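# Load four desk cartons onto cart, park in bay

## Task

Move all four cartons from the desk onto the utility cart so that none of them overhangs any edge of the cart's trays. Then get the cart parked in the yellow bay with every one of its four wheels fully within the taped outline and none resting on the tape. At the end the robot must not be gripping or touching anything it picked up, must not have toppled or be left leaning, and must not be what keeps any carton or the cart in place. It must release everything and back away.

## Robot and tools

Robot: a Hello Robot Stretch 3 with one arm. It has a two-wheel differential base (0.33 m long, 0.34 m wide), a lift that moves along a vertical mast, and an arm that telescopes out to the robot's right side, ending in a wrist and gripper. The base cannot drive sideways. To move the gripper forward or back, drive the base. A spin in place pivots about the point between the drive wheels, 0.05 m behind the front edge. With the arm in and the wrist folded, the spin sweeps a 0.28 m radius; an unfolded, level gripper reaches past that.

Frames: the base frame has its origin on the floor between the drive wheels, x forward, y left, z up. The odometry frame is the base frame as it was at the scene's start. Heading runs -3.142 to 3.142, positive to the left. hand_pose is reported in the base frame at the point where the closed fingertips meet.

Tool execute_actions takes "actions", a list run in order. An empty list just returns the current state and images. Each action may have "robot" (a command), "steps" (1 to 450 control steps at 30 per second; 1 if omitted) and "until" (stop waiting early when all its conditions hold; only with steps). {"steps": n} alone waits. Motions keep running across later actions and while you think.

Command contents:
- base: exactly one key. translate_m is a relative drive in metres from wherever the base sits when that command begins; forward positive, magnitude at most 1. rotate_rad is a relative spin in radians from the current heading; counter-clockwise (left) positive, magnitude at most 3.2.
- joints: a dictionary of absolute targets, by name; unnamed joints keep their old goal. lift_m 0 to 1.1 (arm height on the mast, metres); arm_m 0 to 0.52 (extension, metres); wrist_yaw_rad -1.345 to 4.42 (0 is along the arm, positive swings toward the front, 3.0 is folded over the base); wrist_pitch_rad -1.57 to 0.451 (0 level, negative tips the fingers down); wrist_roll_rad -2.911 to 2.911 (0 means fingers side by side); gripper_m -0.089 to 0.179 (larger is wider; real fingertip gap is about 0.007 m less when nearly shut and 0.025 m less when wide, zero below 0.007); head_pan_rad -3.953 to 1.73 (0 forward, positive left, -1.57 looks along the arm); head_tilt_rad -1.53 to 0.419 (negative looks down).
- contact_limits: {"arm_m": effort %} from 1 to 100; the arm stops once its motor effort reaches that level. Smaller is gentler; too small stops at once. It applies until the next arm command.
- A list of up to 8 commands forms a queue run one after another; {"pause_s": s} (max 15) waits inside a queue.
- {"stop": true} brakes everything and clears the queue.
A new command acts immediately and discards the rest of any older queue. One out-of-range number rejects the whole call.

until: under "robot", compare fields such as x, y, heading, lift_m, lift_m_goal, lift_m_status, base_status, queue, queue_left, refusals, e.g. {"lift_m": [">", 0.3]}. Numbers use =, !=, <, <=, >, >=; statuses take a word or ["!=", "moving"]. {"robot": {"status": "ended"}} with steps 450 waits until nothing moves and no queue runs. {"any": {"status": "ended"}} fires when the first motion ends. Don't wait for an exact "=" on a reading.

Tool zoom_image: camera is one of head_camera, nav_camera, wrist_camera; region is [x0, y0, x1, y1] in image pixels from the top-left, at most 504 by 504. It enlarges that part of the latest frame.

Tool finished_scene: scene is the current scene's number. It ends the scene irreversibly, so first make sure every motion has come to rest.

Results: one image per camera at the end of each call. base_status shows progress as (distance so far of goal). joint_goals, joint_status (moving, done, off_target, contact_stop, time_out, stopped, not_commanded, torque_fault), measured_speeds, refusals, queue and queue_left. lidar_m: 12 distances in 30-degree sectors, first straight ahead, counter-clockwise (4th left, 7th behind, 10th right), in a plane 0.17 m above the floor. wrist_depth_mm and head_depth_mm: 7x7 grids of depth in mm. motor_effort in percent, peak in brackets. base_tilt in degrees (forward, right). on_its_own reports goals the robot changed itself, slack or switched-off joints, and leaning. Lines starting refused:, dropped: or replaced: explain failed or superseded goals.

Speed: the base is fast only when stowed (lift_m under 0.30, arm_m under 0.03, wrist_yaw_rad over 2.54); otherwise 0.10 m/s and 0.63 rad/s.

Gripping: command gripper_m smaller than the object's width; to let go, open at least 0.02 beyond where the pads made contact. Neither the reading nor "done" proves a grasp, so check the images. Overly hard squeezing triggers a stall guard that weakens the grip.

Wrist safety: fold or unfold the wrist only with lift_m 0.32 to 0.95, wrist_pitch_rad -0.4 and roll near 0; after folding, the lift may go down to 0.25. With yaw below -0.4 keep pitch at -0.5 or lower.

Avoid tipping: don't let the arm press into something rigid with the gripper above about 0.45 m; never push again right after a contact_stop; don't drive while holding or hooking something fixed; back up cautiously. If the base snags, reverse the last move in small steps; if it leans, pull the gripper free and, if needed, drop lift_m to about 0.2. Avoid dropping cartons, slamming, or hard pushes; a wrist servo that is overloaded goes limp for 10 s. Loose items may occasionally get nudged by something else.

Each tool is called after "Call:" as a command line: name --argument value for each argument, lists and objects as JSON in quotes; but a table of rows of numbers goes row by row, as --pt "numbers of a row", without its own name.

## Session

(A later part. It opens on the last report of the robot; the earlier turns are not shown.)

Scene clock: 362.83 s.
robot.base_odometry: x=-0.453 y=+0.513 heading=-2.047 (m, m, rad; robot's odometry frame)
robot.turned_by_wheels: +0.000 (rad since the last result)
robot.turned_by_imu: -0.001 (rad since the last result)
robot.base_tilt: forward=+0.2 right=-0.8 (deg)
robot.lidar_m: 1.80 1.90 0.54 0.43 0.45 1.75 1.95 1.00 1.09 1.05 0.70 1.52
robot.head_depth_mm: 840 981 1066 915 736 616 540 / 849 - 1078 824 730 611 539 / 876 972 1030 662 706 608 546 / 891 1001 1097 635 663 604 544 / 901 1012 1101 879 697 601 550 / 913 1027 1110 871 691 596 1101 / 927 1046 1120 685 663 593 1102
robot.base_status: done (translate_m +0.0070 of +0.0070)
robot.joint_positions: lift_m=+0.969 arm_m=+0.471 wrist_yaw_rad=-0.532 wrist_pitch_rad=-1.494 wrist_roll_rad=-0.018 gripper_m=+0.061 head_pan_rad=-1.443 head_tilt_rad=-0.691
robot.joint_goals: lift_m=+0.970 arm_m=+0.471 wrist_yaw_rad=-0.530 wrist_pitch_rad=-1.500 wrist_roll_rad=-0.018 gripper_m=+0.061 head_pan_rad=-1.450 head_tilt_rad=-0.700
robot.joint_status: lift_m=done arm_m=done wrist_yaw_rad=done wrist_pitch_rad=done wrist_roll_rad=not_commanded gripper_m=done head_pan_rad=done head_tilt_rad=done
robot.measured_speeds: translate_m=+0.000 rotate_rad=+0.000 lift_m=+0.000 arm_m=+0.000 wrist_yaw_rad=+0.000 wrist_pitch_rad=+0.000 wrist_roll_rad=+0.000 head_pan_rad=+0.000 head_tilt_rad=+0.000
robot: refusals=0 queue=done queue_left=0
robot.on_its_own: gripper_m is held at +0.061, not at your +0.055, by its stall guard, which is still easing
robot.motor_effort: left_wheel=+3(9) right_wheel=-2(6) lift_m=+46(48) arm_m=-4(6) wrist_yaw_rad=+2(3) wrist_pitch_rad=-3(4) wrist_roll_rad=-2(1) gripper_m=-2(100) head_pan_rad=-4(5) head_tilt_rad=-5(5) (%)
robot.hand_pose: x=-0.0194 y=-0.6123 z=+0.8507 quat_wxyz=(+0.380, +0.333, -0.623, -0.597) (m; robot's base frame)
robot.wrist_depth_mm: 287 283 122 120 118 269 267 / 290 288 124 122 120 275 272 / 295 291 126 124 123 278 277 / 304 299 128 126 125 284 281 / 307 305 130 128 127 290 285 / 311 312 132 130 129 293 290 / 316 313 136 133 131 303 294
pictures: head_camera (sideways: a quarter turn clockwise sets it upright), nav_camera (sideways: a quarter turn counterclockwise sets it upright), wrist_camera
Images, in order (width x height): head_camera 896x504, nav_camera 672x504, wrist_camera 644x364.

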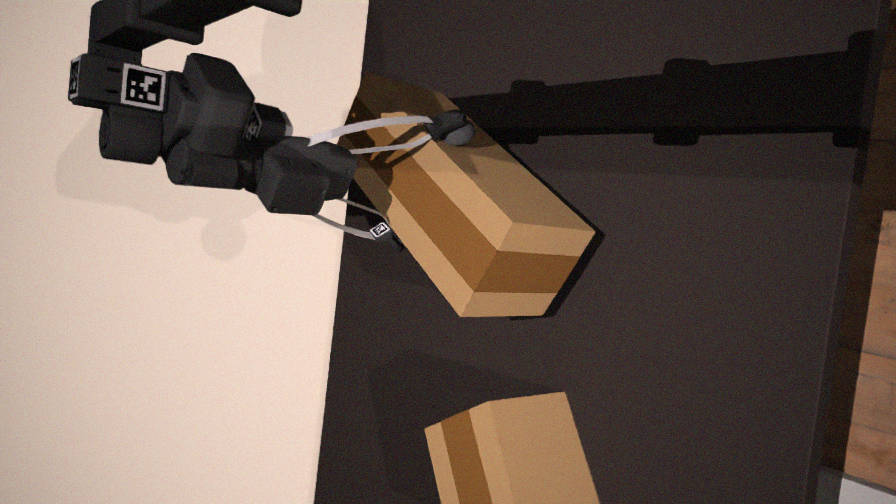

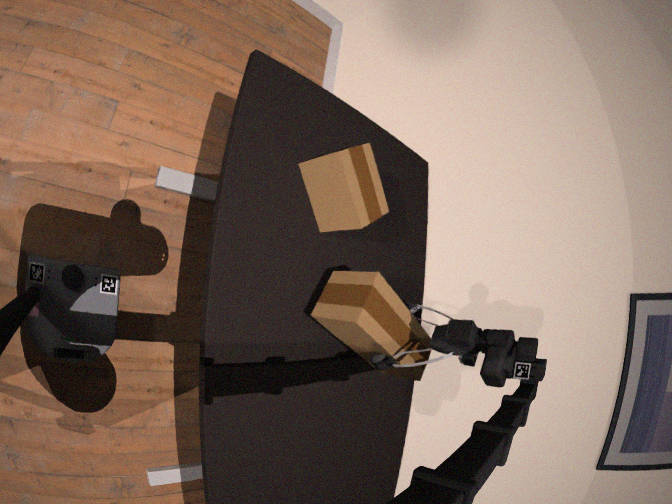

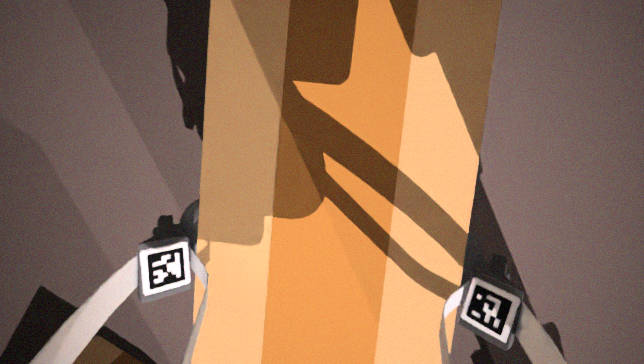

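Call:
execute_actions --actions '[{"robot":{"joints":{"lift_m":1.098,"arm_m":0.3,"wrist_yaw_rad":-1.169}},"steps":150,"until":{"robot":{"status":"ended"}}}]'

Scene clock: 368.20 s.
robot.base_odometry: x=-0.453 y=+0.513 heading=-2.047 (m, m, rad; robot's odometry frame)
robot.turned_by_wheels: +0.000 (rad since the last result)
robot.turned_by_imu: +0.000 (rad since the last result)
robot.base_tilt: forward=+0.1 right=-0.9 (deg)
robot.lidar_m: 1.80 1.89 0.53 0.43 0.45 1.74 1.95 1.00 1.09 1.05 0.71 1.52
robot.head_depth_mm: - 934 1043 490 717 617 541 / - 937 1056 474 691 613 538 / 883 - 1082 453 671 608 546 / 889 1000 1090 444 497 604 544 / 906 1013 1098 431 471 601 551 / 910 1030 1111 664 688 596 1105 / 929 1043 1115 685 662 593 1098
robot.base_status: done (translate_m +0.0070 of +0.0070)
robot.joint_positions: lift_m=+1.097 arm_m=+0.300 wrist_yaw_rad=-1.166 wrist_pitch_rad=-1.493 wrist_roll_rad=-0.018 gripper_m=+0.065 head_pan_rad=-1.443 head_tilt_rad=-0.691
robot.joint_goals: lift_m=+1.098 arm_m=+0.300 wrist_yaw_rad=-1.169 wrist_pitch_rad=-1.500 wrist_roll_rad=-0.018 gripper_m=+0.064 head_pan_rad=-1.450 head_tilt_rad=-0.700
robot.joint_status: lift_m=done arm_m=done wrist_yaw_rad=done wrist_pitch_rad=done wrist_roll_rad=not_commanded gripper_m=done head_pan_rad=done head_tilt_rad=done
robot.measured_speeds: translate_m=+0.000 rotate_rad=+0.000 lift_m=+0.000 arm_m=+0.000 wrist_yaw_rad=+0.000 wrist_pitch_rad=+0.000 wrist_roll_rad=+0.000 head_pan_rad=+0.000 head_tilt_rad=+0.000
robot: refusals=0 queue=done queue_left=0
robot.on_its_own: gripper_m is held at +0.064, not at your +0.055, by its stall guard, which is not easing now
robot.motor_effort: left_wheel=+2(3) right_wheel=-2(2) lift_m=+46(51) arm_m=-5(4) wrist_yaw_rad=-3(7) wrist_pitch_rad=-3(3) wrist_roll_rad=-1(1) gripper_m=-20(21) head_pan_rad=-4(4) head_tilt_rad=-5(5) (%)
robot.hand_pose: x=-0.0176 y=-0.4434 z=+0.9786 quat_wxyz=(+0.175, +0.122, -0.696, -0.686) (m; robot's base frame)
robot.wrist_depth_mm: 415 409 122 120 118 390 390 / 421 421 124 122 120 397 - / 427 425 126 124 123 405 - / 436 434 127 126 125 412 - / 443 438 130 128 127 - - / 449 448 132 131 129 - - / 459 354 136 133 132 - -
pictures: head_camera (sideways: a quarter turn clockwise sets it upright), nav_camera (sideways: a quarter turn counterclockwise sets it upright), wrist_camera
Images, in order (width x height): head_camera 896x504, nav_camera 672x504, wrist_camera 644x364.

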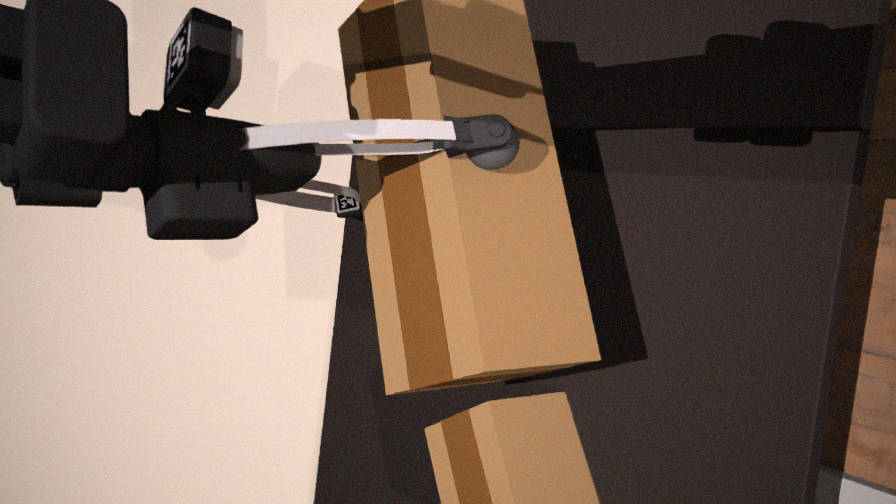

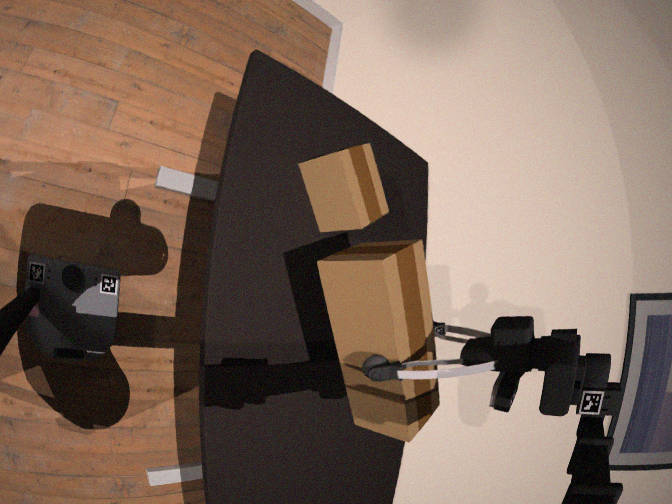

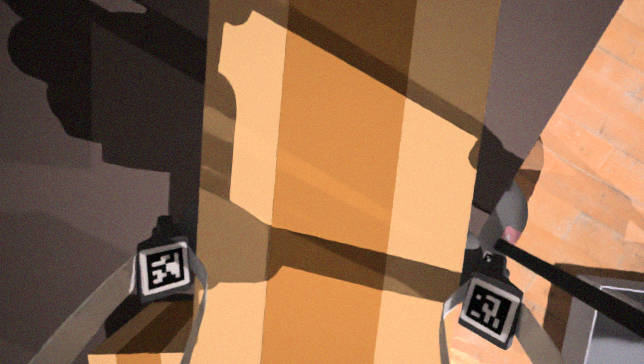

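Call:
execute_actions --actions '[{"robot":{"base":{"rotate_rad":3.125}},"steps":300,"until":{"robot":{"rotate_rad":[">",2.3]}}},{"robot":{"joints":{"arm_m":0.445}},"steps":200,"until":{"robot":{"status":"ended"}}}]'

Scene clock: 375.73 s.
robot.base_odometry: x=-0.453 y=+0.513 heading=+1.078 (m, m, rad; robot's odometry frame)
robot.turned_by_wheels: +3.125 (rad since the last result)
robot.turned_by_imu: +3.100 (rad since the last result)
robot.base_tilt: forward=+0.1 right=-0.8 (deg)
robot.lidar_m: 1.95 1.00 1.10 1.05 0.71 1.48 1.80 1.89 0.55 0.43 0.43 1.74
robot.head_depth_mm: 2711 3352 612 679 953 1327 1205 / - 3032 595 640 994 1079 1175 / 2691 - 573 616 960 938 1141 / 2703 2925 569 593 646 904 1120 / 2758 2968 590 694 615 823 1109 / 2753 3044 1011 1179 1517 1346 1166 / 3333 3588 2515 1976 1593 1342 1161
robot.base_status: done (rotate_rad +3.1249 of +3.1250)
robot.joint_positions: lift_m=+1.097 arm_m=+0.445 wrist_yaw_rad=-1.166 wrist_pitch_rad=-1.494 wrist_roll_rad=-0.018 gripper_m=+0.065 head_pan_rad=-1.443 head_tilt_rad=-0.691
robot.joint_goals: lift_m=+1.098 arm_m=+0.445 wrist_yaw_rad=-1.169 wrist_pitch_rad=-1.500 wrist_roll_rad=-0.018 gripper_m=+0.064 head_pan_rad=-1.450 head_tilt_rad=-0.700
robot.joint_status: lift_m=done arm_m=done wrist_yaw_rad=done wrist_pitch_rad=done wrist_roll_rad=not_commanded gripper_m=done head_pan_rad=done head_tilt_rad=done
robot.measured_speeds: translate_m=+0.000 rotate_rad=+0.000 lift_m=+0.000 arm_m=+0.000 wrist_yaw_rad=+0.000 wrist_pitch_rad=+0.000 wrist_roll_rad=+0.000 head_pan_rad=+0.000 head_tilt_rad=+0.000
robot: refusals=0 queue=done queue_left=0
robot.on_its_own: gripper_m is held at +0.064, not at your +0.055, by its stall guard, which is not easing now
robot.motor_effort: left_wheel=-1(9) right_wheel=+2(9) lift_m=+46(46) arm_m=+4(6) wrist_yaw_rad=-3(4) wrist_pitch_rad=-2(5) wrist_roll_rad=-1(1) gripper_m=-20(21) head_pan_rad=-4(4) head_tilt_rad=-5(6) (%)
robot.hand_pose: x=-0.0174 y=-0.5877 z=+0.9787 quat_wxyz=(+0.175, +0.122, -0.696, -0.686) (m; robot's base frame)
robot.wrist_depth_mm: 341 338 122 120 118 - - / 348 344 124 122 120 - - / 351 348 126 124 123 - - / 334 355 129 126 125 - - / 239 238 130 128 127 - - / 243 242 132 130 129 - - / 245 246 135 133 131 - -
pictures: head_camera (sideways: a quarter turn clockwise sets it upright), nav_camera (sideways: a quarter turn counterclockwise sets it upright), wrist_camera
Images, in order (width x height): head_camera 896x504, nav_camera 672x504, wrist_camera 644x364.

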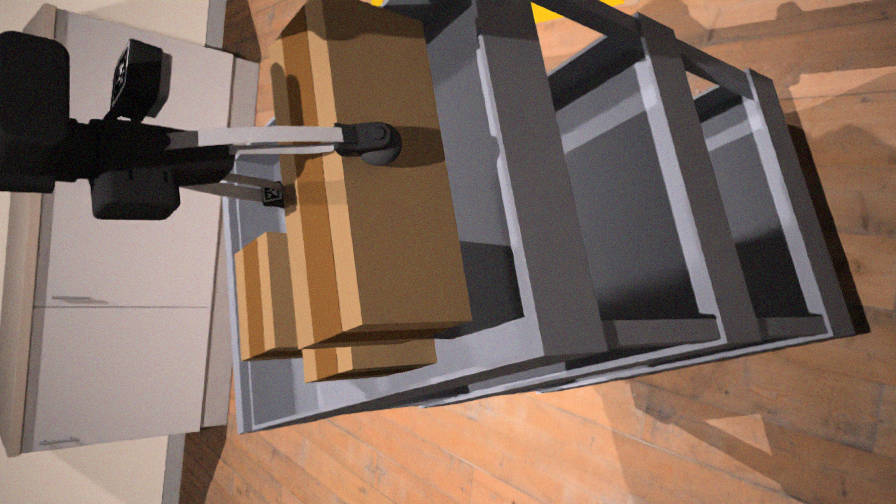

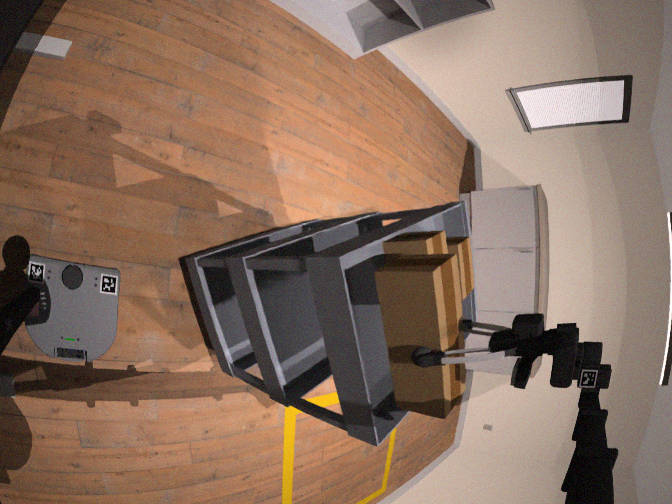

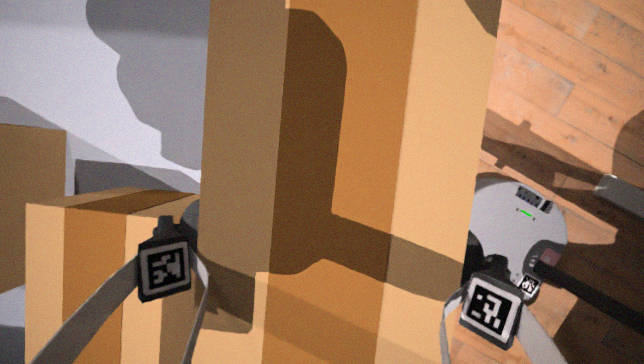

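Call:
execute_actions --actions '[{"robot":{"base":{"translate_m":-0.017},"joints":{"arm_m":0.469,"lift_m":1.065,"head_pan_rad":-1.6,"head_tilt_rad":-0.75}},"steps":200,"until":{"robot":{"status":"ended"}}}]'

Scene clock: 381.40 s.
robot.base_odometry: x=-0.461 y=+0.498 heading=+1.078 (m, m, rad; robot's odometry frame)
robot.turned_by_wheels: +0.000 (rad since the last result)
robot.turned_by_imu: +0.000 (rad since the last result)
robot.base_tilt: forward=+0.1 right=-0.8 (deg)
robot.lidar_m: 1.97 1.01 1.10 1.05 0.71 1.47 1.78 1.87 0.56 0.43 0.43 1.76
robot.head_depth_mm: 3338 3473 2502 1828 1604 1357 1186 / 3273 3416 767 774 1017 1343 1174 / 2746 3055 642 696 1005 1241 1173 / - 2950 617 658 987 1148 1159 / 2674 1091 590 623 939 1045 1126 / 2692 1059 581 673 636 874 1130 / 2670 2863 728 742 1458 1312 1143
robot.base_status: done (translate_m -0.0170 of -0.0170)
robot.joint_positions: lift_m=+1.065 arm_m=+0.469 wrist_yaw_rad=-1.166 wrist_pitch_rad=-1.493 wrist_roll_rad=-0.018 gripper_m=+0.065 head_pan_rad=-1.593 head_tilt_rad=-0.740
robot.joint_goals: lift_m=+1.065 arm_m=+0.469 wrist_yaw_rad=-1.169 wrist_pitch_rad=-1.500 wrist_roll_rad=-0.018 gripper_m=+0.064 head_pan_rad=-1.600 head_tilt_rad=-0.750
robot.joint_status: lift_m=done arm_m=done wrist_yaw_rad=done wrist_pitch_rad=done wrist_roll_rad=not_commanded gripper_m=done head_pan_rad=done head_tilt_rad=done
robot.measured_speeds: translate_m=+0.000 rotate_rad=+0.000 lift_m=+0.000 arm_m=+0.000 wrist_yaw_rad=+0.000 wrist_pitch_rad=-0.024 wrist_roll_rad=+0.000 head_pan_rad=+0.000 head_tilt_rad=+0.000
robot: refusals=0 queue=done queue_left=0
robot.on_its_own: gripper_m is held at +0.064, not at your +0.055, by its stall guard, which is not easing now
robot.motor_effort: left_wheel=-2(7) right_wheel=+2(6) lift_m=+40(47) arm_m=+5(6) wrist_yaw_rad=-3(3) wrist_pitch_rad=-3(5) wrist_roll_rad=-1(1) gripper_m=-20(20) head_pan_rad=-5(24) head_tilt_rad=-5(15) (%)
robot.hand_pose: x=-0.0178 y=-0.6118 z=+0.9459 quat_wxyz=(+0.175, +0.121, -0.696, -0.686) (m; robot's base frame)
robot.wrist_depth_mm: 309 306 124 122 121 226 - / 310 312 126 124 122 242 - / 318 315 127 125 124 - - / 321 321 129 127 126 - - / 260 293 131 129 127 - - / 207 207 132 130 129 - - / 212 209 134 132 131 - -
pictures: head_camera (sideways: a quarter turn clockwise sets it upright), nav_camera (sideways: a quarter turn counterclockwise sets it upright), wrist_camera
Images, in order (width x height): head_camera 896x504, nav_camera 672x504, wrist_camera 644x364.

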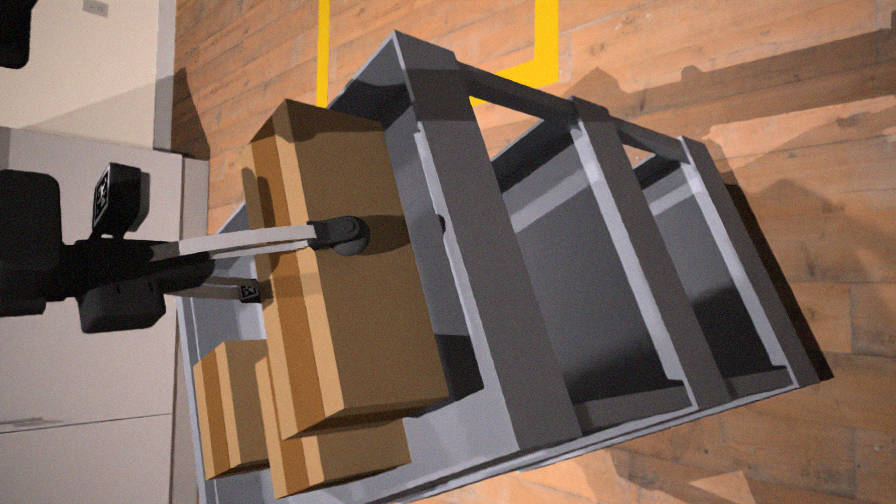

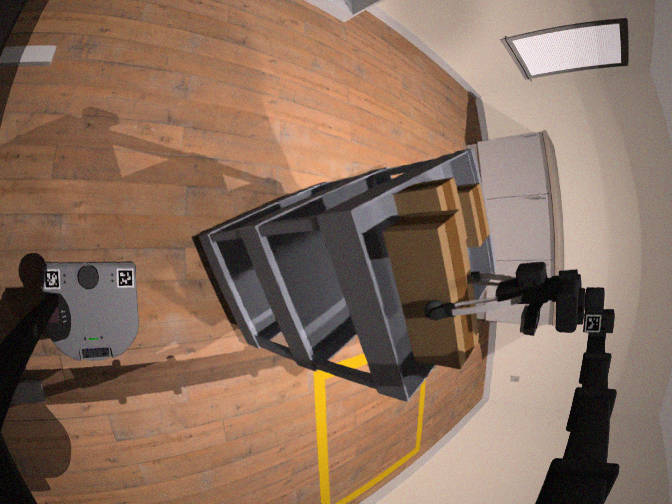

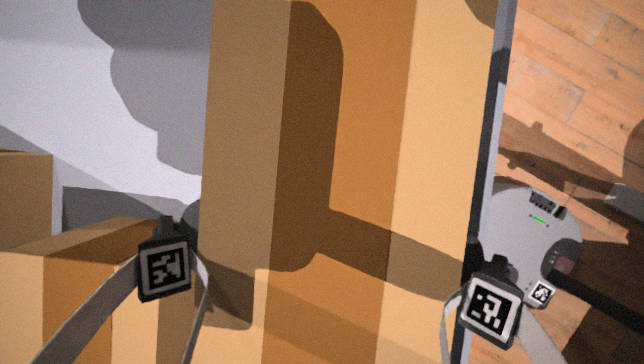

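Call:
execute_actions --actions '[{"robot":{"joints":{"lift_m":0.997}},"steps":150,"until":{"robot":{"status":"ended"}}},{"robot":[{"joints":{"gripper_m":0.14}},{"joints":{"lift_m":1.07}},{"base":{"rotate_rad":0.687},"joints":{"gripper_m":0.175}},{"base":{"translate_m":-0.212},"joints":{"wrist_yaw_rad":1.82,"head_pan_rad":-1.5,"head_tilt_rad":-0.65}},{"base":{"rotate_rad":2.74},"joints":{"arm_m":0.505}}],"steps":450,"until":{"robot":{"status":"ended"}}},{"steps":300,"until":{"robot":{"status":"ended"}}}]'

Scene clock: 402.50 s.
robot.base_odometry: x=-0.420 y=+0.290 heading=-1.778 (m, m, rad; robot's odometry frame)
robot.turned_by_wheels: +3.427 (rad since the last result)
robot.turned_by_imu: +3.400 (rad since the last result)
robot.base_tilt: forward=+0.1 right=-0.9 (deg)
robot.lidar_m: 1.61 1.89 0.41 0.38 0.38 1.88 2.14 1.22 1.18 0.74 1.37 1.62
robot.head_depth_mm: 981 1050 1158 968 761 630 1197 / 983 1090 1171 952 757 627 1211 / - - 1207 744 742 640 1205 / 1042 1176 1230 768 724 653 1203 / 1072 1203 1333 925 738 1267 1169 / 1115 1246 1421 1571 731 1320 1190 / 1155 1293 1492 1728 749 1350 1180
robot.base_status: done (rotate_rad +2.7399 of +2.7400)
robot.joint_positions: lift_m=+1.070 arm_m=+0.505 wrist_yaw_rad=+1.817 wrist_pitch_rad=-1.498 wrist_roll_rad=-0.018 gripper_m=+0.175 head_pan_rad=-1.507 head_tilt_rad=-0.655
robot.joint_goals: lift_m=+1.070 arm_m=+0.505 wrist_yaw_rad=+1.820 wrist_pitch_rad=-1.500 wrist_roll_rad=-0.018 gripper_m=+0.175 head_pan_rad=-1.500 head_tilt_rad=-0.650
robot.joint_status: lift_m=done arm_m=done wrist_yaw_rad=done wrist_pitch_rad=done wrist_roll_rad=not_commanded gripper_m=done head_pan_rad=done head_tilt_rad=done
robot.measured_speeds: translate_m=+0.000 rotate_rad=+0.000 lift_m=+0.000 arm_m=+0.000 wrist_yaw_rad=+0.000 wrist_pitch_rad=+0.000 wrist_roll_rad=+0.000 head_pan_rad=+0.000 head_tilt_rad=+0.000
robot: refusals=0 queue=done queue_left=0
robot.motor_effort: left_wheel=-2(10) right_wheel=+2(9) lift_m=+33(43) arm_m=+4(2) wrist_yaw_rad=+3(5) wrist_pitch_rad=-1(3) wrist_roll_rad=-1(1) gripper_m=+0(84) head_pan_rad=+5(18) head_tilt_rad=+3(18) (%)
robot.hand_pose: x=-0.0266 y=-0.6512 z=+0.9513 quat_wxyz=(+0.698, +0.703, +0.068, +0.118) (m; robot's base frame)
robot.wrist_depth_mm: - - 383 378 369 - - / - 392 389 383 378 369 - / - 400 393 388 385 378 379 / - 404 399 274 390 388 376 / - 407 402 281 393 389 380 / - 421 413 285 399 400 392 / 432 426 421 417 411 403 390
pictures: head_camera (sideways: a quarter turn clockwise sets it upright), nav_camera (sideways: a quarter turn counterclockwise sets it upright), wrist_camera
Images, in order (width x height): head_camera 896x504, nav_camera 672x504, wrist_camera 644x364.

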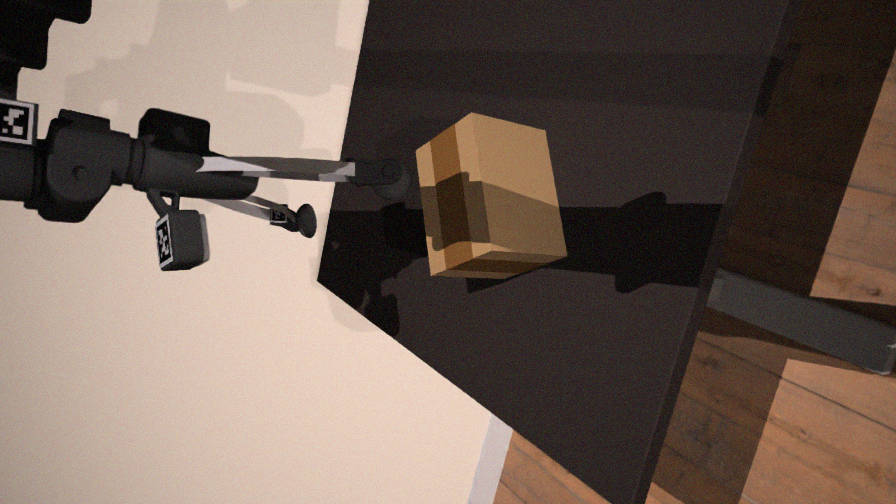

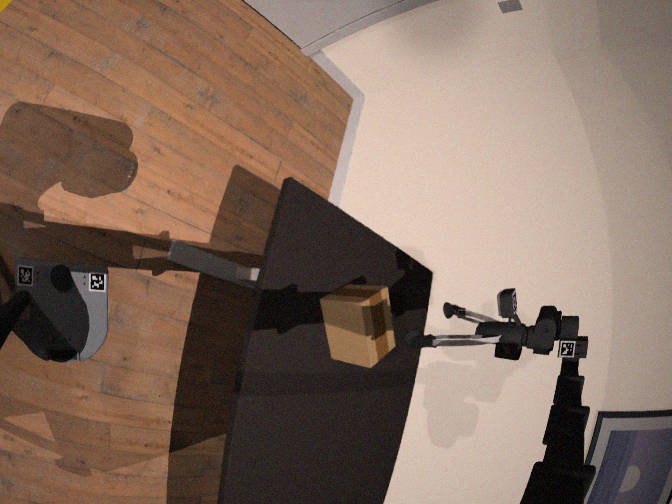

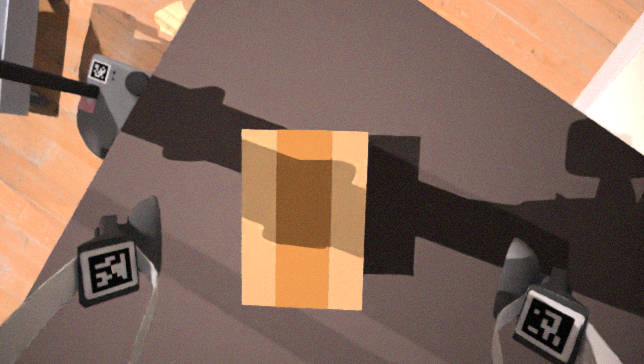

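Call:
execute_actions --actions '[{"robot":[{"base":{"translate_m":-0.018},"joints":{"lift_m":0.915,"arm_m":0.482,"wrist_yaw_rad":1.89}},{"joints":{"gripper_m":0.055}},{"joints":{"lift_m":1.098}}],"steps":300,"until":{"robot":{"queue_left":["=",0],"lift_m":[">",0.96]}}},{"robot":[{"base":{"rotate_rad":1.536},"joints":{"lift_m":1.098,"wrist_yaw_rad":1.72,"arm_m":0.5}},{"base":{"translate_m":0.1}},{"base":{"rotate_rad":1.3}}],"steps":450,"until":{"robot":{"status":"ended"}}}]'

Scene clock: 424.47 s.
robot.base_odometry: x=-0.319 y=+0.284 heading=+1.057 (m, m, rad; robot's odometry frame)
robot.turned_by_wheels: +2.836 (rad since the last result)
robot.turned_by_imu: +2.812 (rad since the last result)
robot.base_tilt: forward=+0.1 right=-0.9 (deg)
robot.lidar_m: 1.82 1.26 1.25 1.28 1.31 1.71 1.65 1.71 0.37 0.28 0.27 0.29
robot.head_depth_mm: 3019 3383 2958 2193 1719 1430 1227 / 3048 3467 2669 2070 1662 1322 1218 / - 2797 637 1936 616 556 788 / 2606 2797 635 671 523 528 761 / 2547 2788 979 805 503 509 746 / 2573 2761 950 796 485 500 725 / 2562 2766 925 734 482 482 459
robot.base_status: done (rotate_rad +1.2999 of +1.3000)
robot.joint_positions: lift_m=+1.098 arm_m=+0.500 wrist_yaw_rad=+1.723 wrist_pitch_rad=-1.496 wrist_roll_rad=-0.018 gripper_m=+0.065 head_pan_rad=-1.507 head_tilt_rad=-0.655
robot.joint_goals: lift_m=+1.098 arm_m=+0.500 wrist_yaw_rad=+1.720 wrist_pitch_rad=-1.500 wrist_roll_rad=-0.018 gripper_m=+0.064 head_pan_rad=-1.500 head_tilt_rad=-0.650
robot.joint_status: lift_m=done arm_m=done wrist_yaw_rad=done wrist_pitch_rad=done wrist_roll_rad=not_commanded gripper_m=done head_pan_rad=done head_tilt_rad=done
robot.measured_speeds: translate_m=+0.000 rotate_rad=+0.000 lift_m=+0.000 arm_m=+0.000 wrist_yaw_rad=+0.000 wrist_pitch_rad=+0.000 wrist_roll_rad=+0.000 head_pan_rad=+0.000 head_tilt_rad=+0.000
robot: refusals=0 queue=done queue_left=0
robot.on_its_own: gripper_m is held at +0.064, not at your +0.055, by its stall guard, which is not easing now
robot.motor_effort: left_wheel=-2(11) right_wheel=+2(10) lift_m=+36(39) arm_m=+3(3) wrist_yaw_rad=-4(4) wrist_pitch_rad=-2(2) wrist_roll_rad=-1(1) gripper_m=-20(97) head_pan_rad=+4(5) head_tilt_rad=+3(3) (%)
robot.hand_pose: x=-0.0261 y=-0.6457 z=+0.9791 quat_wxyz=(+0.703, +0.706, +0.034, +0.086) (m; robot's base frame)
robot.wrist_depth_mm: 228 238 333 332 326 323 316 / 232 231 313 334 330 327 323 / 237 270 125 123 121 331 - / 343 358 127 124 123 - - / - - 129 127 126 - - / - - 131 129 128 - - / - - 134 132 130 - -
pictures: head_camera (sideways: a quarter turn clockwise sets it upright), nav_camera (sideways: a quarter turn counterclockwise sets it upright), wrist_camera
Images, in order (width x height): head_camera 896x504, nav_camera 672x504, wrist_camera 644x364.

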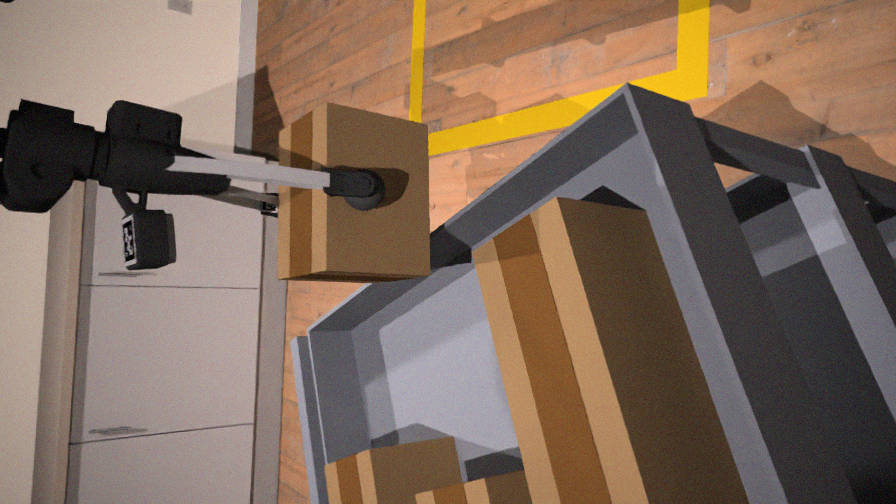

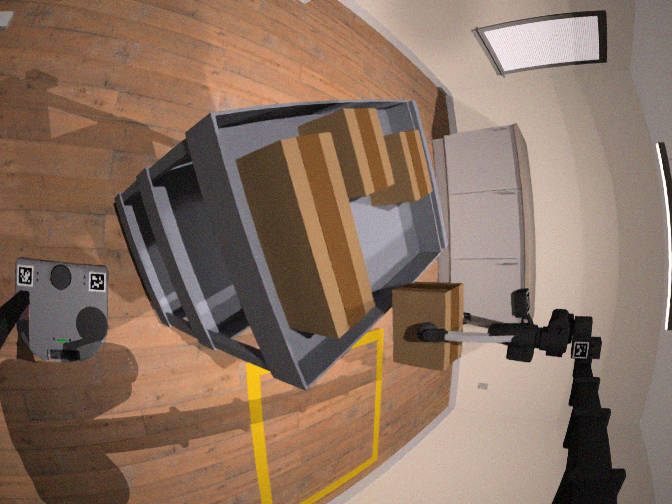

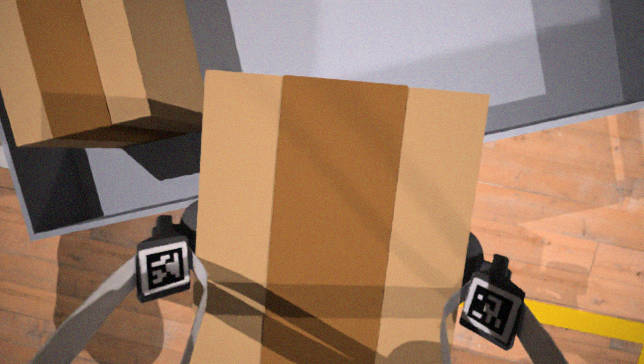

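Call:
execute_actions --actions '[{"robot":{"base":{"rotate_rad":0.25},"joints":{"arm_m":0.475,"wrist_yaw_rad":1.77}},"steps":200,"until":{"robot":{"status":"ended"}}},{"robot":{"joints":{"lift_m":1.065}},"steps":200,"until":{"robot":{"status":"ended"}}}]'

Scene clock: 429.10 s.
robot.base_odometry: x=-0.319 y=+0.284 heading=+1.307 (m, m, rad; robot's odometry frame)
robot.turned_by_wheels: +0.250 (rad since the last result)
robot.turned_by_imu: +0.247 (rad since the last result)
robot.base_tilt: forward=+0.1 right=-0.9 (deg)
robot.lidar_m: 2.10 1.25 1.28 0.84 1.42 1.66 1.64 1.86 0.31 0.27 0.27 1.83
robot.head_depth_mm: 2475 2627 2811 2188 621 550 1173 / 2526 2696 2873 738 518 520 754 / - - 656 656 508 523 761 / 2637 2909 677 647 494 510 746 / 2701 2927 928 751 490 505 727 / 3183 3451 937 607 485 496 723 / 3350 3575 925 598 495 503 615
robot.base_status: done (rotate_rad +0.2499 of +0.2500)
robot.joint_positions: lift_m=+1.065 arm_m=+0.475 wrist_yaw_rad=+1.767 wrist_pitch_rad=-1.496 wrist_roll_rad=-0.018 gripper_m=+0.065 head_pan_rad=-1.507 head_tilt_rad=-0.655
robot.joint_goals: lift_m=+1.065 arm_m=+0.475 wrist_yaw_rad=+1.770 wrist_pitch_rad=-1.500 wrist_roll_rad=-0.018 gripper_m=+0.064 head_pan_rad=-1.500 head_tilt_rad=-0.650
robot.joint_status: lift_m=done arm_m=done wrist_yaw_rad=done wrist_pitch_rad=done wrist_roll_rad=not_commanded gripper_m=done head_pan_rad=done head_tilt_rad=done
robot.measured_speeds: translate_m=+0.000 rotate_rad=+0.000 lift_m=+0.000 arm_m=+0.000 wrist_yaw_rad=+0.000 wrist_pitch_rad=+0.000 wrist_roll_rad=+0.000 head_pan_rad=+0.000 head_tilt_rad=+0.000
robot: refusals=0 queue=done queue_left=0
robot.on_its_own: gripper_m is held at +0.064, not at your +0.055, by its stall guard, which is not easing now
robot.motor_effort: left_wheel=-2(10) right_wheel=+2(9) lift_m=+29(36) arm_m=-5(4) wrist_yaw_rad=+4(3) wrist_pitch_rad=-2(2) wrist_roll_rad=-1(1) gripper_m=-19(20) head_pan_rad=+5(4) head_tilt_rad=+3(3) (%)
robot.hand_pose: x=-0.0261 y=-0.6215 z=+0.9464 quat_wxyz=(+0.701, +0.705, +0.049, +0.102) (m; robot's base frame)
robot.wrist_depth_mm: 194 226 265 226 296 183 180 / 198 229 309 291 278 184 183 / 200 234 125 123 121 208 237 / 204 240 127 124 123 305 298 / 209 228 129 127 126 312 304 / 304 316 131 129 128 312 308 / - 299 133 132 130 286 300
pictures: head_camera (sideways: a quarter turn clockwise sets it upright), nav_camera (sideways: a quarter turn counterclockwise sets it upright), wrist_camera
Images, in order (width x height): head_camera 896x504, nav_camera 672x504, wrist_camera 644x364.

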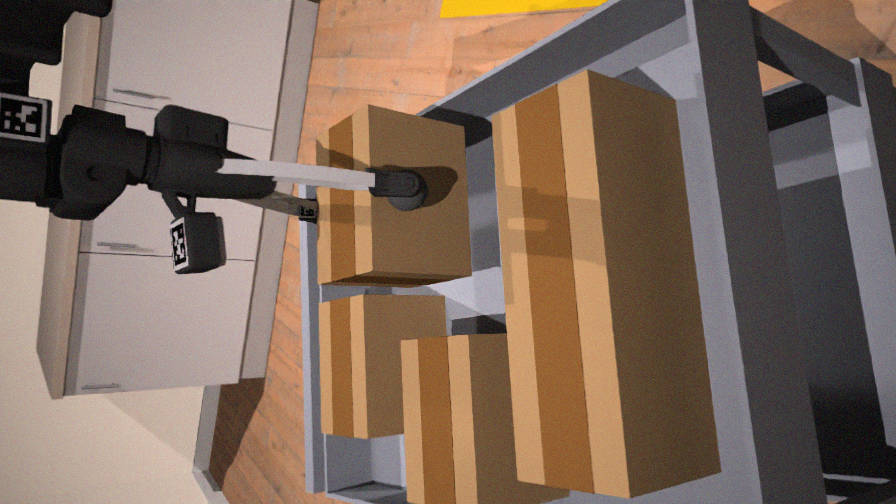

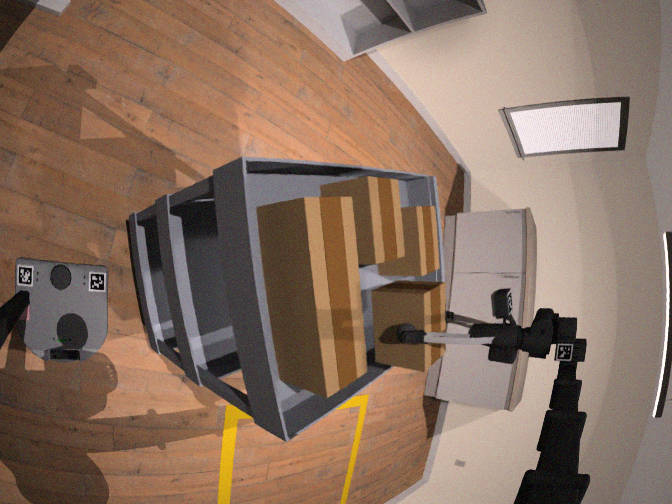

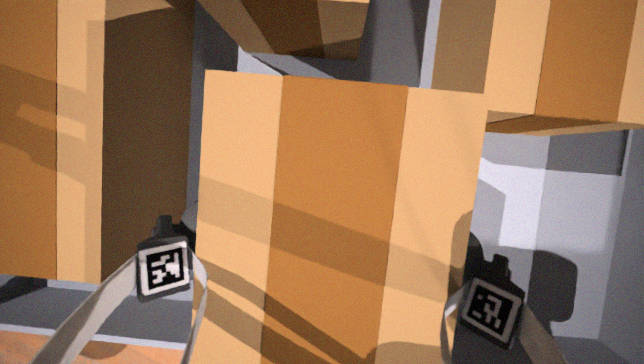

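Call:
execute_actions --actions '[{"robot":{"base":{"translate_m":0.03},"joints":{"lift_m":1.03}},"steps":150,"until":{"robot":{"status":"ended"}}},{"robot":{"joints":{"lift_m":0.996}},"steps":150,"until":{"robot":{"status":"ended"}}},{"robot":[{"joints":{"gripper_m":0.14}},{"joints":{"lift_m":1.07}},{"base":{"rotate_rad":0.28},"joints":{"gripper_m":0.08}},{"base":{"translate_m":-0.47},"joints":{"wrist_yaw_rad":-0.27,"arm_m":0.49}},{"base":{"rotate_rad":0.21}}],"steps":450,"until":{"robot":{"status":"ended"}}}]'

Scene clock: 479.90 s.
robot.base_odometry: x=-0.304 y=-0.157 heading=+1.797 (m, m, rad; robot's odometry frame)
robot.turned_by_wheels: +0.490 (rad since the last result)
robot.turned_by_imu: +0.484 (rad since the last result)
robot.base_tilt: forward=+0.2 right=-0.9 (deg)
robot.lidar_m: 1.68 1.01 1.01 1.57 1.26 1.26 1.40 2.16 2.69 0.30 0.29 0.49
robot.head_depth_mm: 2536 2650 2803 2181 1733 1430 1223 / - 2843 2926 2159 1718 1418 1219 / - - 2741 2015 1680 1406 1203 / 3212 3576 972 782 1007 1217 1176 / 2908 3287 980 688 642 773 771 / 2694 2970 810 677 537 532 690 / 2462 2652 835 677 512 516 763
robot.base_status: done (rotate_rad +0.2099 of +0.2100)
robot.joint_positions: lift_m=+1.070 arm_m=+0.490 wrist_yaw_rad=-0.267 wrist_pitch_rad=-1.498 wrist_roll_rad=-0.018 gripper_m=+0.080 head_pan_rad=-1.507 head_tilt_rad=-0.655
robot.joint_goals: lift_m=+1.070 arm_m=+0.490 wrist_yaw_rad=-0.270 wrist_pitch_rad=-1.500 wrist_roll_rad=-0.018 gripper_m=+0.080 head_pan_rad=-1.500 head_tilt_rad=-0.650
robot.joint_status: lift_m=done arm_m=done wrist_yaw_rad=done wrist_pitch_rad=done wrist_roll_rad=not_commanded gripper_m=done head_pan_rad=done head_tilt_rad=done
robot.measured_speeds: translate_m=+0.000 rotate_rad=+0.000 lift_m=+0.000 arm_m=+0.000 wrist_yaw_rad=+0.000 wrist_pitch_rad=+0.000 wrist_roll_rad=+0.000 head_pan_rad=+0.000 head_tilt_rad=+0.000
robot: refusals=0 queue=done queue_left=0
robot.motor_effort: left_wheel=-3(9) right_wheel=+2(8) lift_m=+33(34) arm_m=+4(5) wrist_yaw_rad=-4(5) wrist_pitch_rad=-1(2) wrist_roll_rad=-1(1) gripper_m=-1(81) head_pan_rad=+4(4) head_tilt_rad=+3(3) (%)
robot.hand_pose: x=-0.0202 y=-0.6294 z=+0.9513 quat_wxyz=(+0.455, +0.413, -0.573, -0.543) (m; robot's base frame)
robot.wrist_depth_mm: 227 315 308 308 - - - / 232 313 314 311 - - - / 260 323 315 318 - - - / 211 210 311 326 - - - / 212 210 227 331 - - - / 216 213 332 637 - - - / 340 218 340 339 - - -
pictures: head_camera (sideways: a quarter turn clockwise sets it upright), nav_camera (sideways: a quarter turn counterclockwise sets it upright), wrist_camera
Images, in order (width x height): head_camera 896x504, nav_camera 672x504, wrist_camera 644x364.

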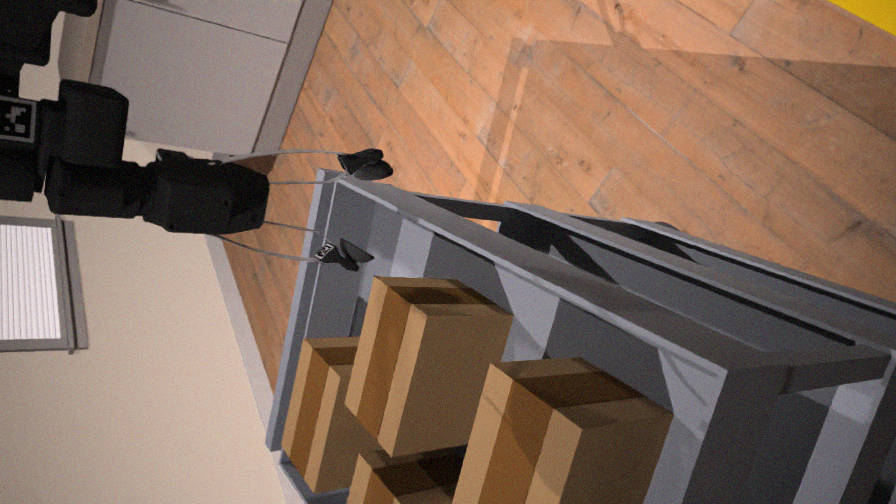

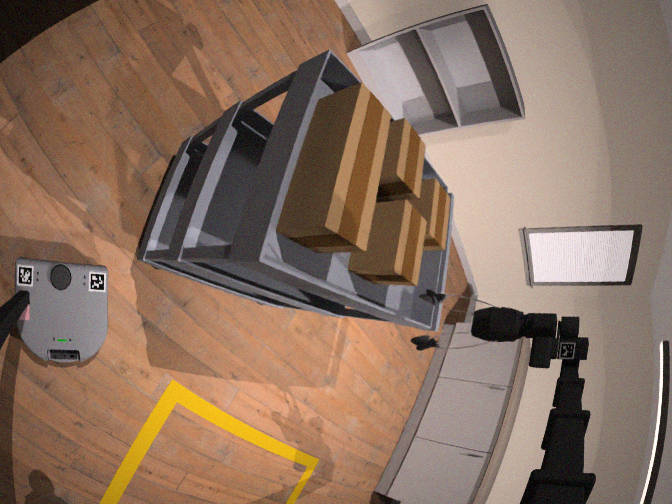

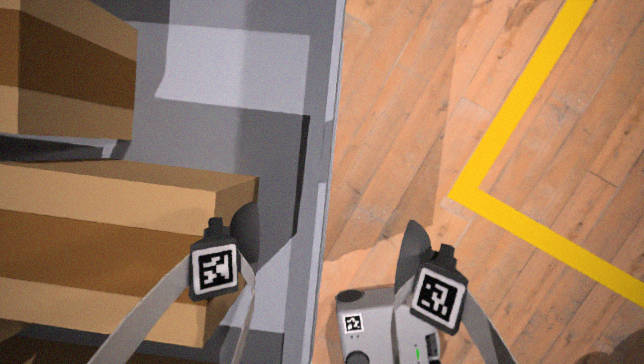

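Call:
execute_actions --actions '[{"robot":[{"base":{"translate_m":0.006},"joints":{"gripper_m":0.055,"lift_m":0.95,"head_pan_rad":-1.9,"head_tilt_rad":-0.9}},{"joints":{"gripper_m":-0.04}},{"base":{"translate_m":-0.15}}],"steps":350,"until":{"robot":{"status":"ended"}}}]'

Scene clock: 488.73 s.
robot.base_odometry: x=-0.272 y=-0.298 heading=+1.797 (m, m, rad; robot's odometry frame)
robot.turned_by_wheels: +0.000 (rad since the last result)
robot.turned_by_imu: +0.000 (rad since the last result)
robot.base_tilt: forward=+0.1 right=-0.9 (deg)
robot.lidar_m: 1.82 1.11 1.57 1.44 1.16 1.17 1.28 1.97 2.60 0.27 0.28 0.47
robot.head_depth_mm: 2255 2476 - - - 1253 1138 / 2312 2561 - - 1393 1270 1134 / 2396 - - 1645 1434 1264 1154 / - - 1918 1655 1426 1251 1150 / - 2361 1932 1638 1417 1248 1134 / 2739 2204 1816 1063 1123 1082 1087 / - 825 696 596 516 688 1056
robot.base_status: done (translate_m -0.1500 of -0.1500)
robot.joint_positions: lift_m=+0.950 arm_m=+0.490 wrist_yaw_rad=-0.271 wrist_pitch_rad=-1.520 wrist_roll_rad=-0.018 gripper_m=-0.039 head_pan_rad=-1.893 head_tilt_rad=-0.889
robot.joint_goals: lift_m=+0.950 arm_m=+0.490 wrist_yaw_rad=-0.270 wrist_pitch_rad=-1.500 wrist_roll_rad=-0.018 gripper_m=-0.040 head_pan_rad=-1.900 head_tilt_rad=-0.900
robot.joint_status: lift_m=done arm_m=done wrist_yaw_rad=done wrist_pitch_rad=done wrist_roll_rad=not_commanded gripper_m=done head_pan_rad=done head_tilt_rad=done
robot.measured_speeds: translate_m=+0.000 rotate_rad=+0.000 lift_m=+0.000 arm_m=+0.000 wrist_yaw_rad=+0.000 wrist_pitch_rad=+0.000 wrist_roll_rad=+0.000 head_pan_rad=+0.000 head_tilt_rad=+0.000
robot: refusals=0 queue=done queue_left=0
robot.motor_effort: left_wheel=-4(27) right_wheel=+6(44) lift_m=+38(41) arm_m=+4(4) wrist_yaw_rad=+1(4) wrist_pitch_rad=+11(20) wrist_roll_rad=-1(1) gripper_m=-17(92) head_pan_rad=-4(38) head_tilt_rad=-6(29) (%)
robot.hand_pose: x=-0.0187 y=-0.6240 z=+0.8312 quat_wxyz=(+0.447, +0.419, -0.569, -0.548) (m; robot's base frame)
robot.wrist_depth_mm: 192 189 188 187 931 915 920 / 197 194 191 190 947 935 923 / 201 198 196 193 943 941 944 / 183 200 199 197 982 961 997 / 107 118 202 200 - 985 951 / 85 110 189 - - - - / 87 112 213 212 - - -
pictures: head_camera (sideways: a quarter turn clockwise sets it upright), nav_camera (sideways: a quarter turn counterclockwise sets it upright), wrist_camera
Images, in order (width x height): head_camera 896x504, nav_camera 672x504, wrist_camera 644x364.

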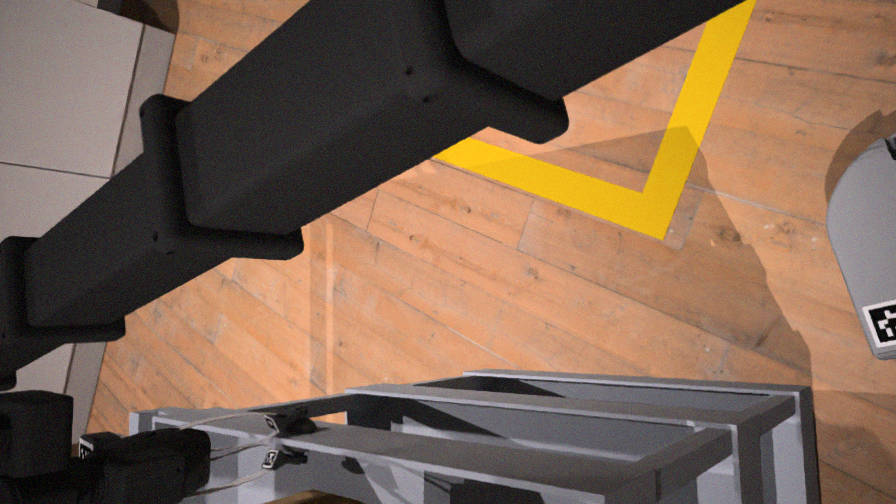

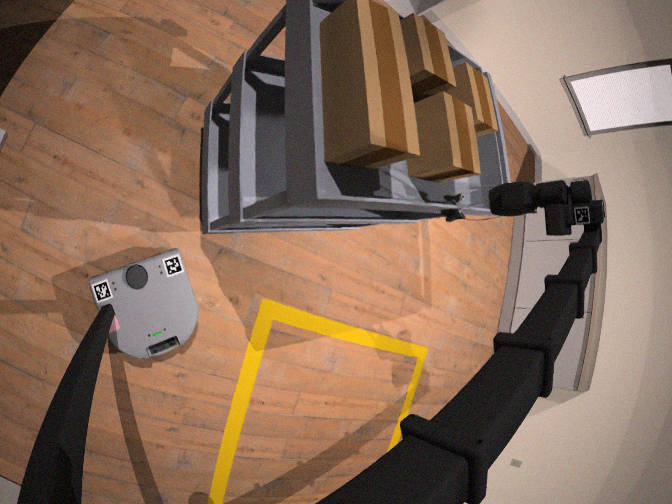

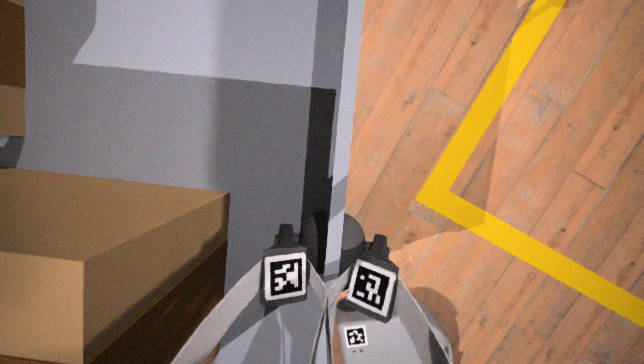

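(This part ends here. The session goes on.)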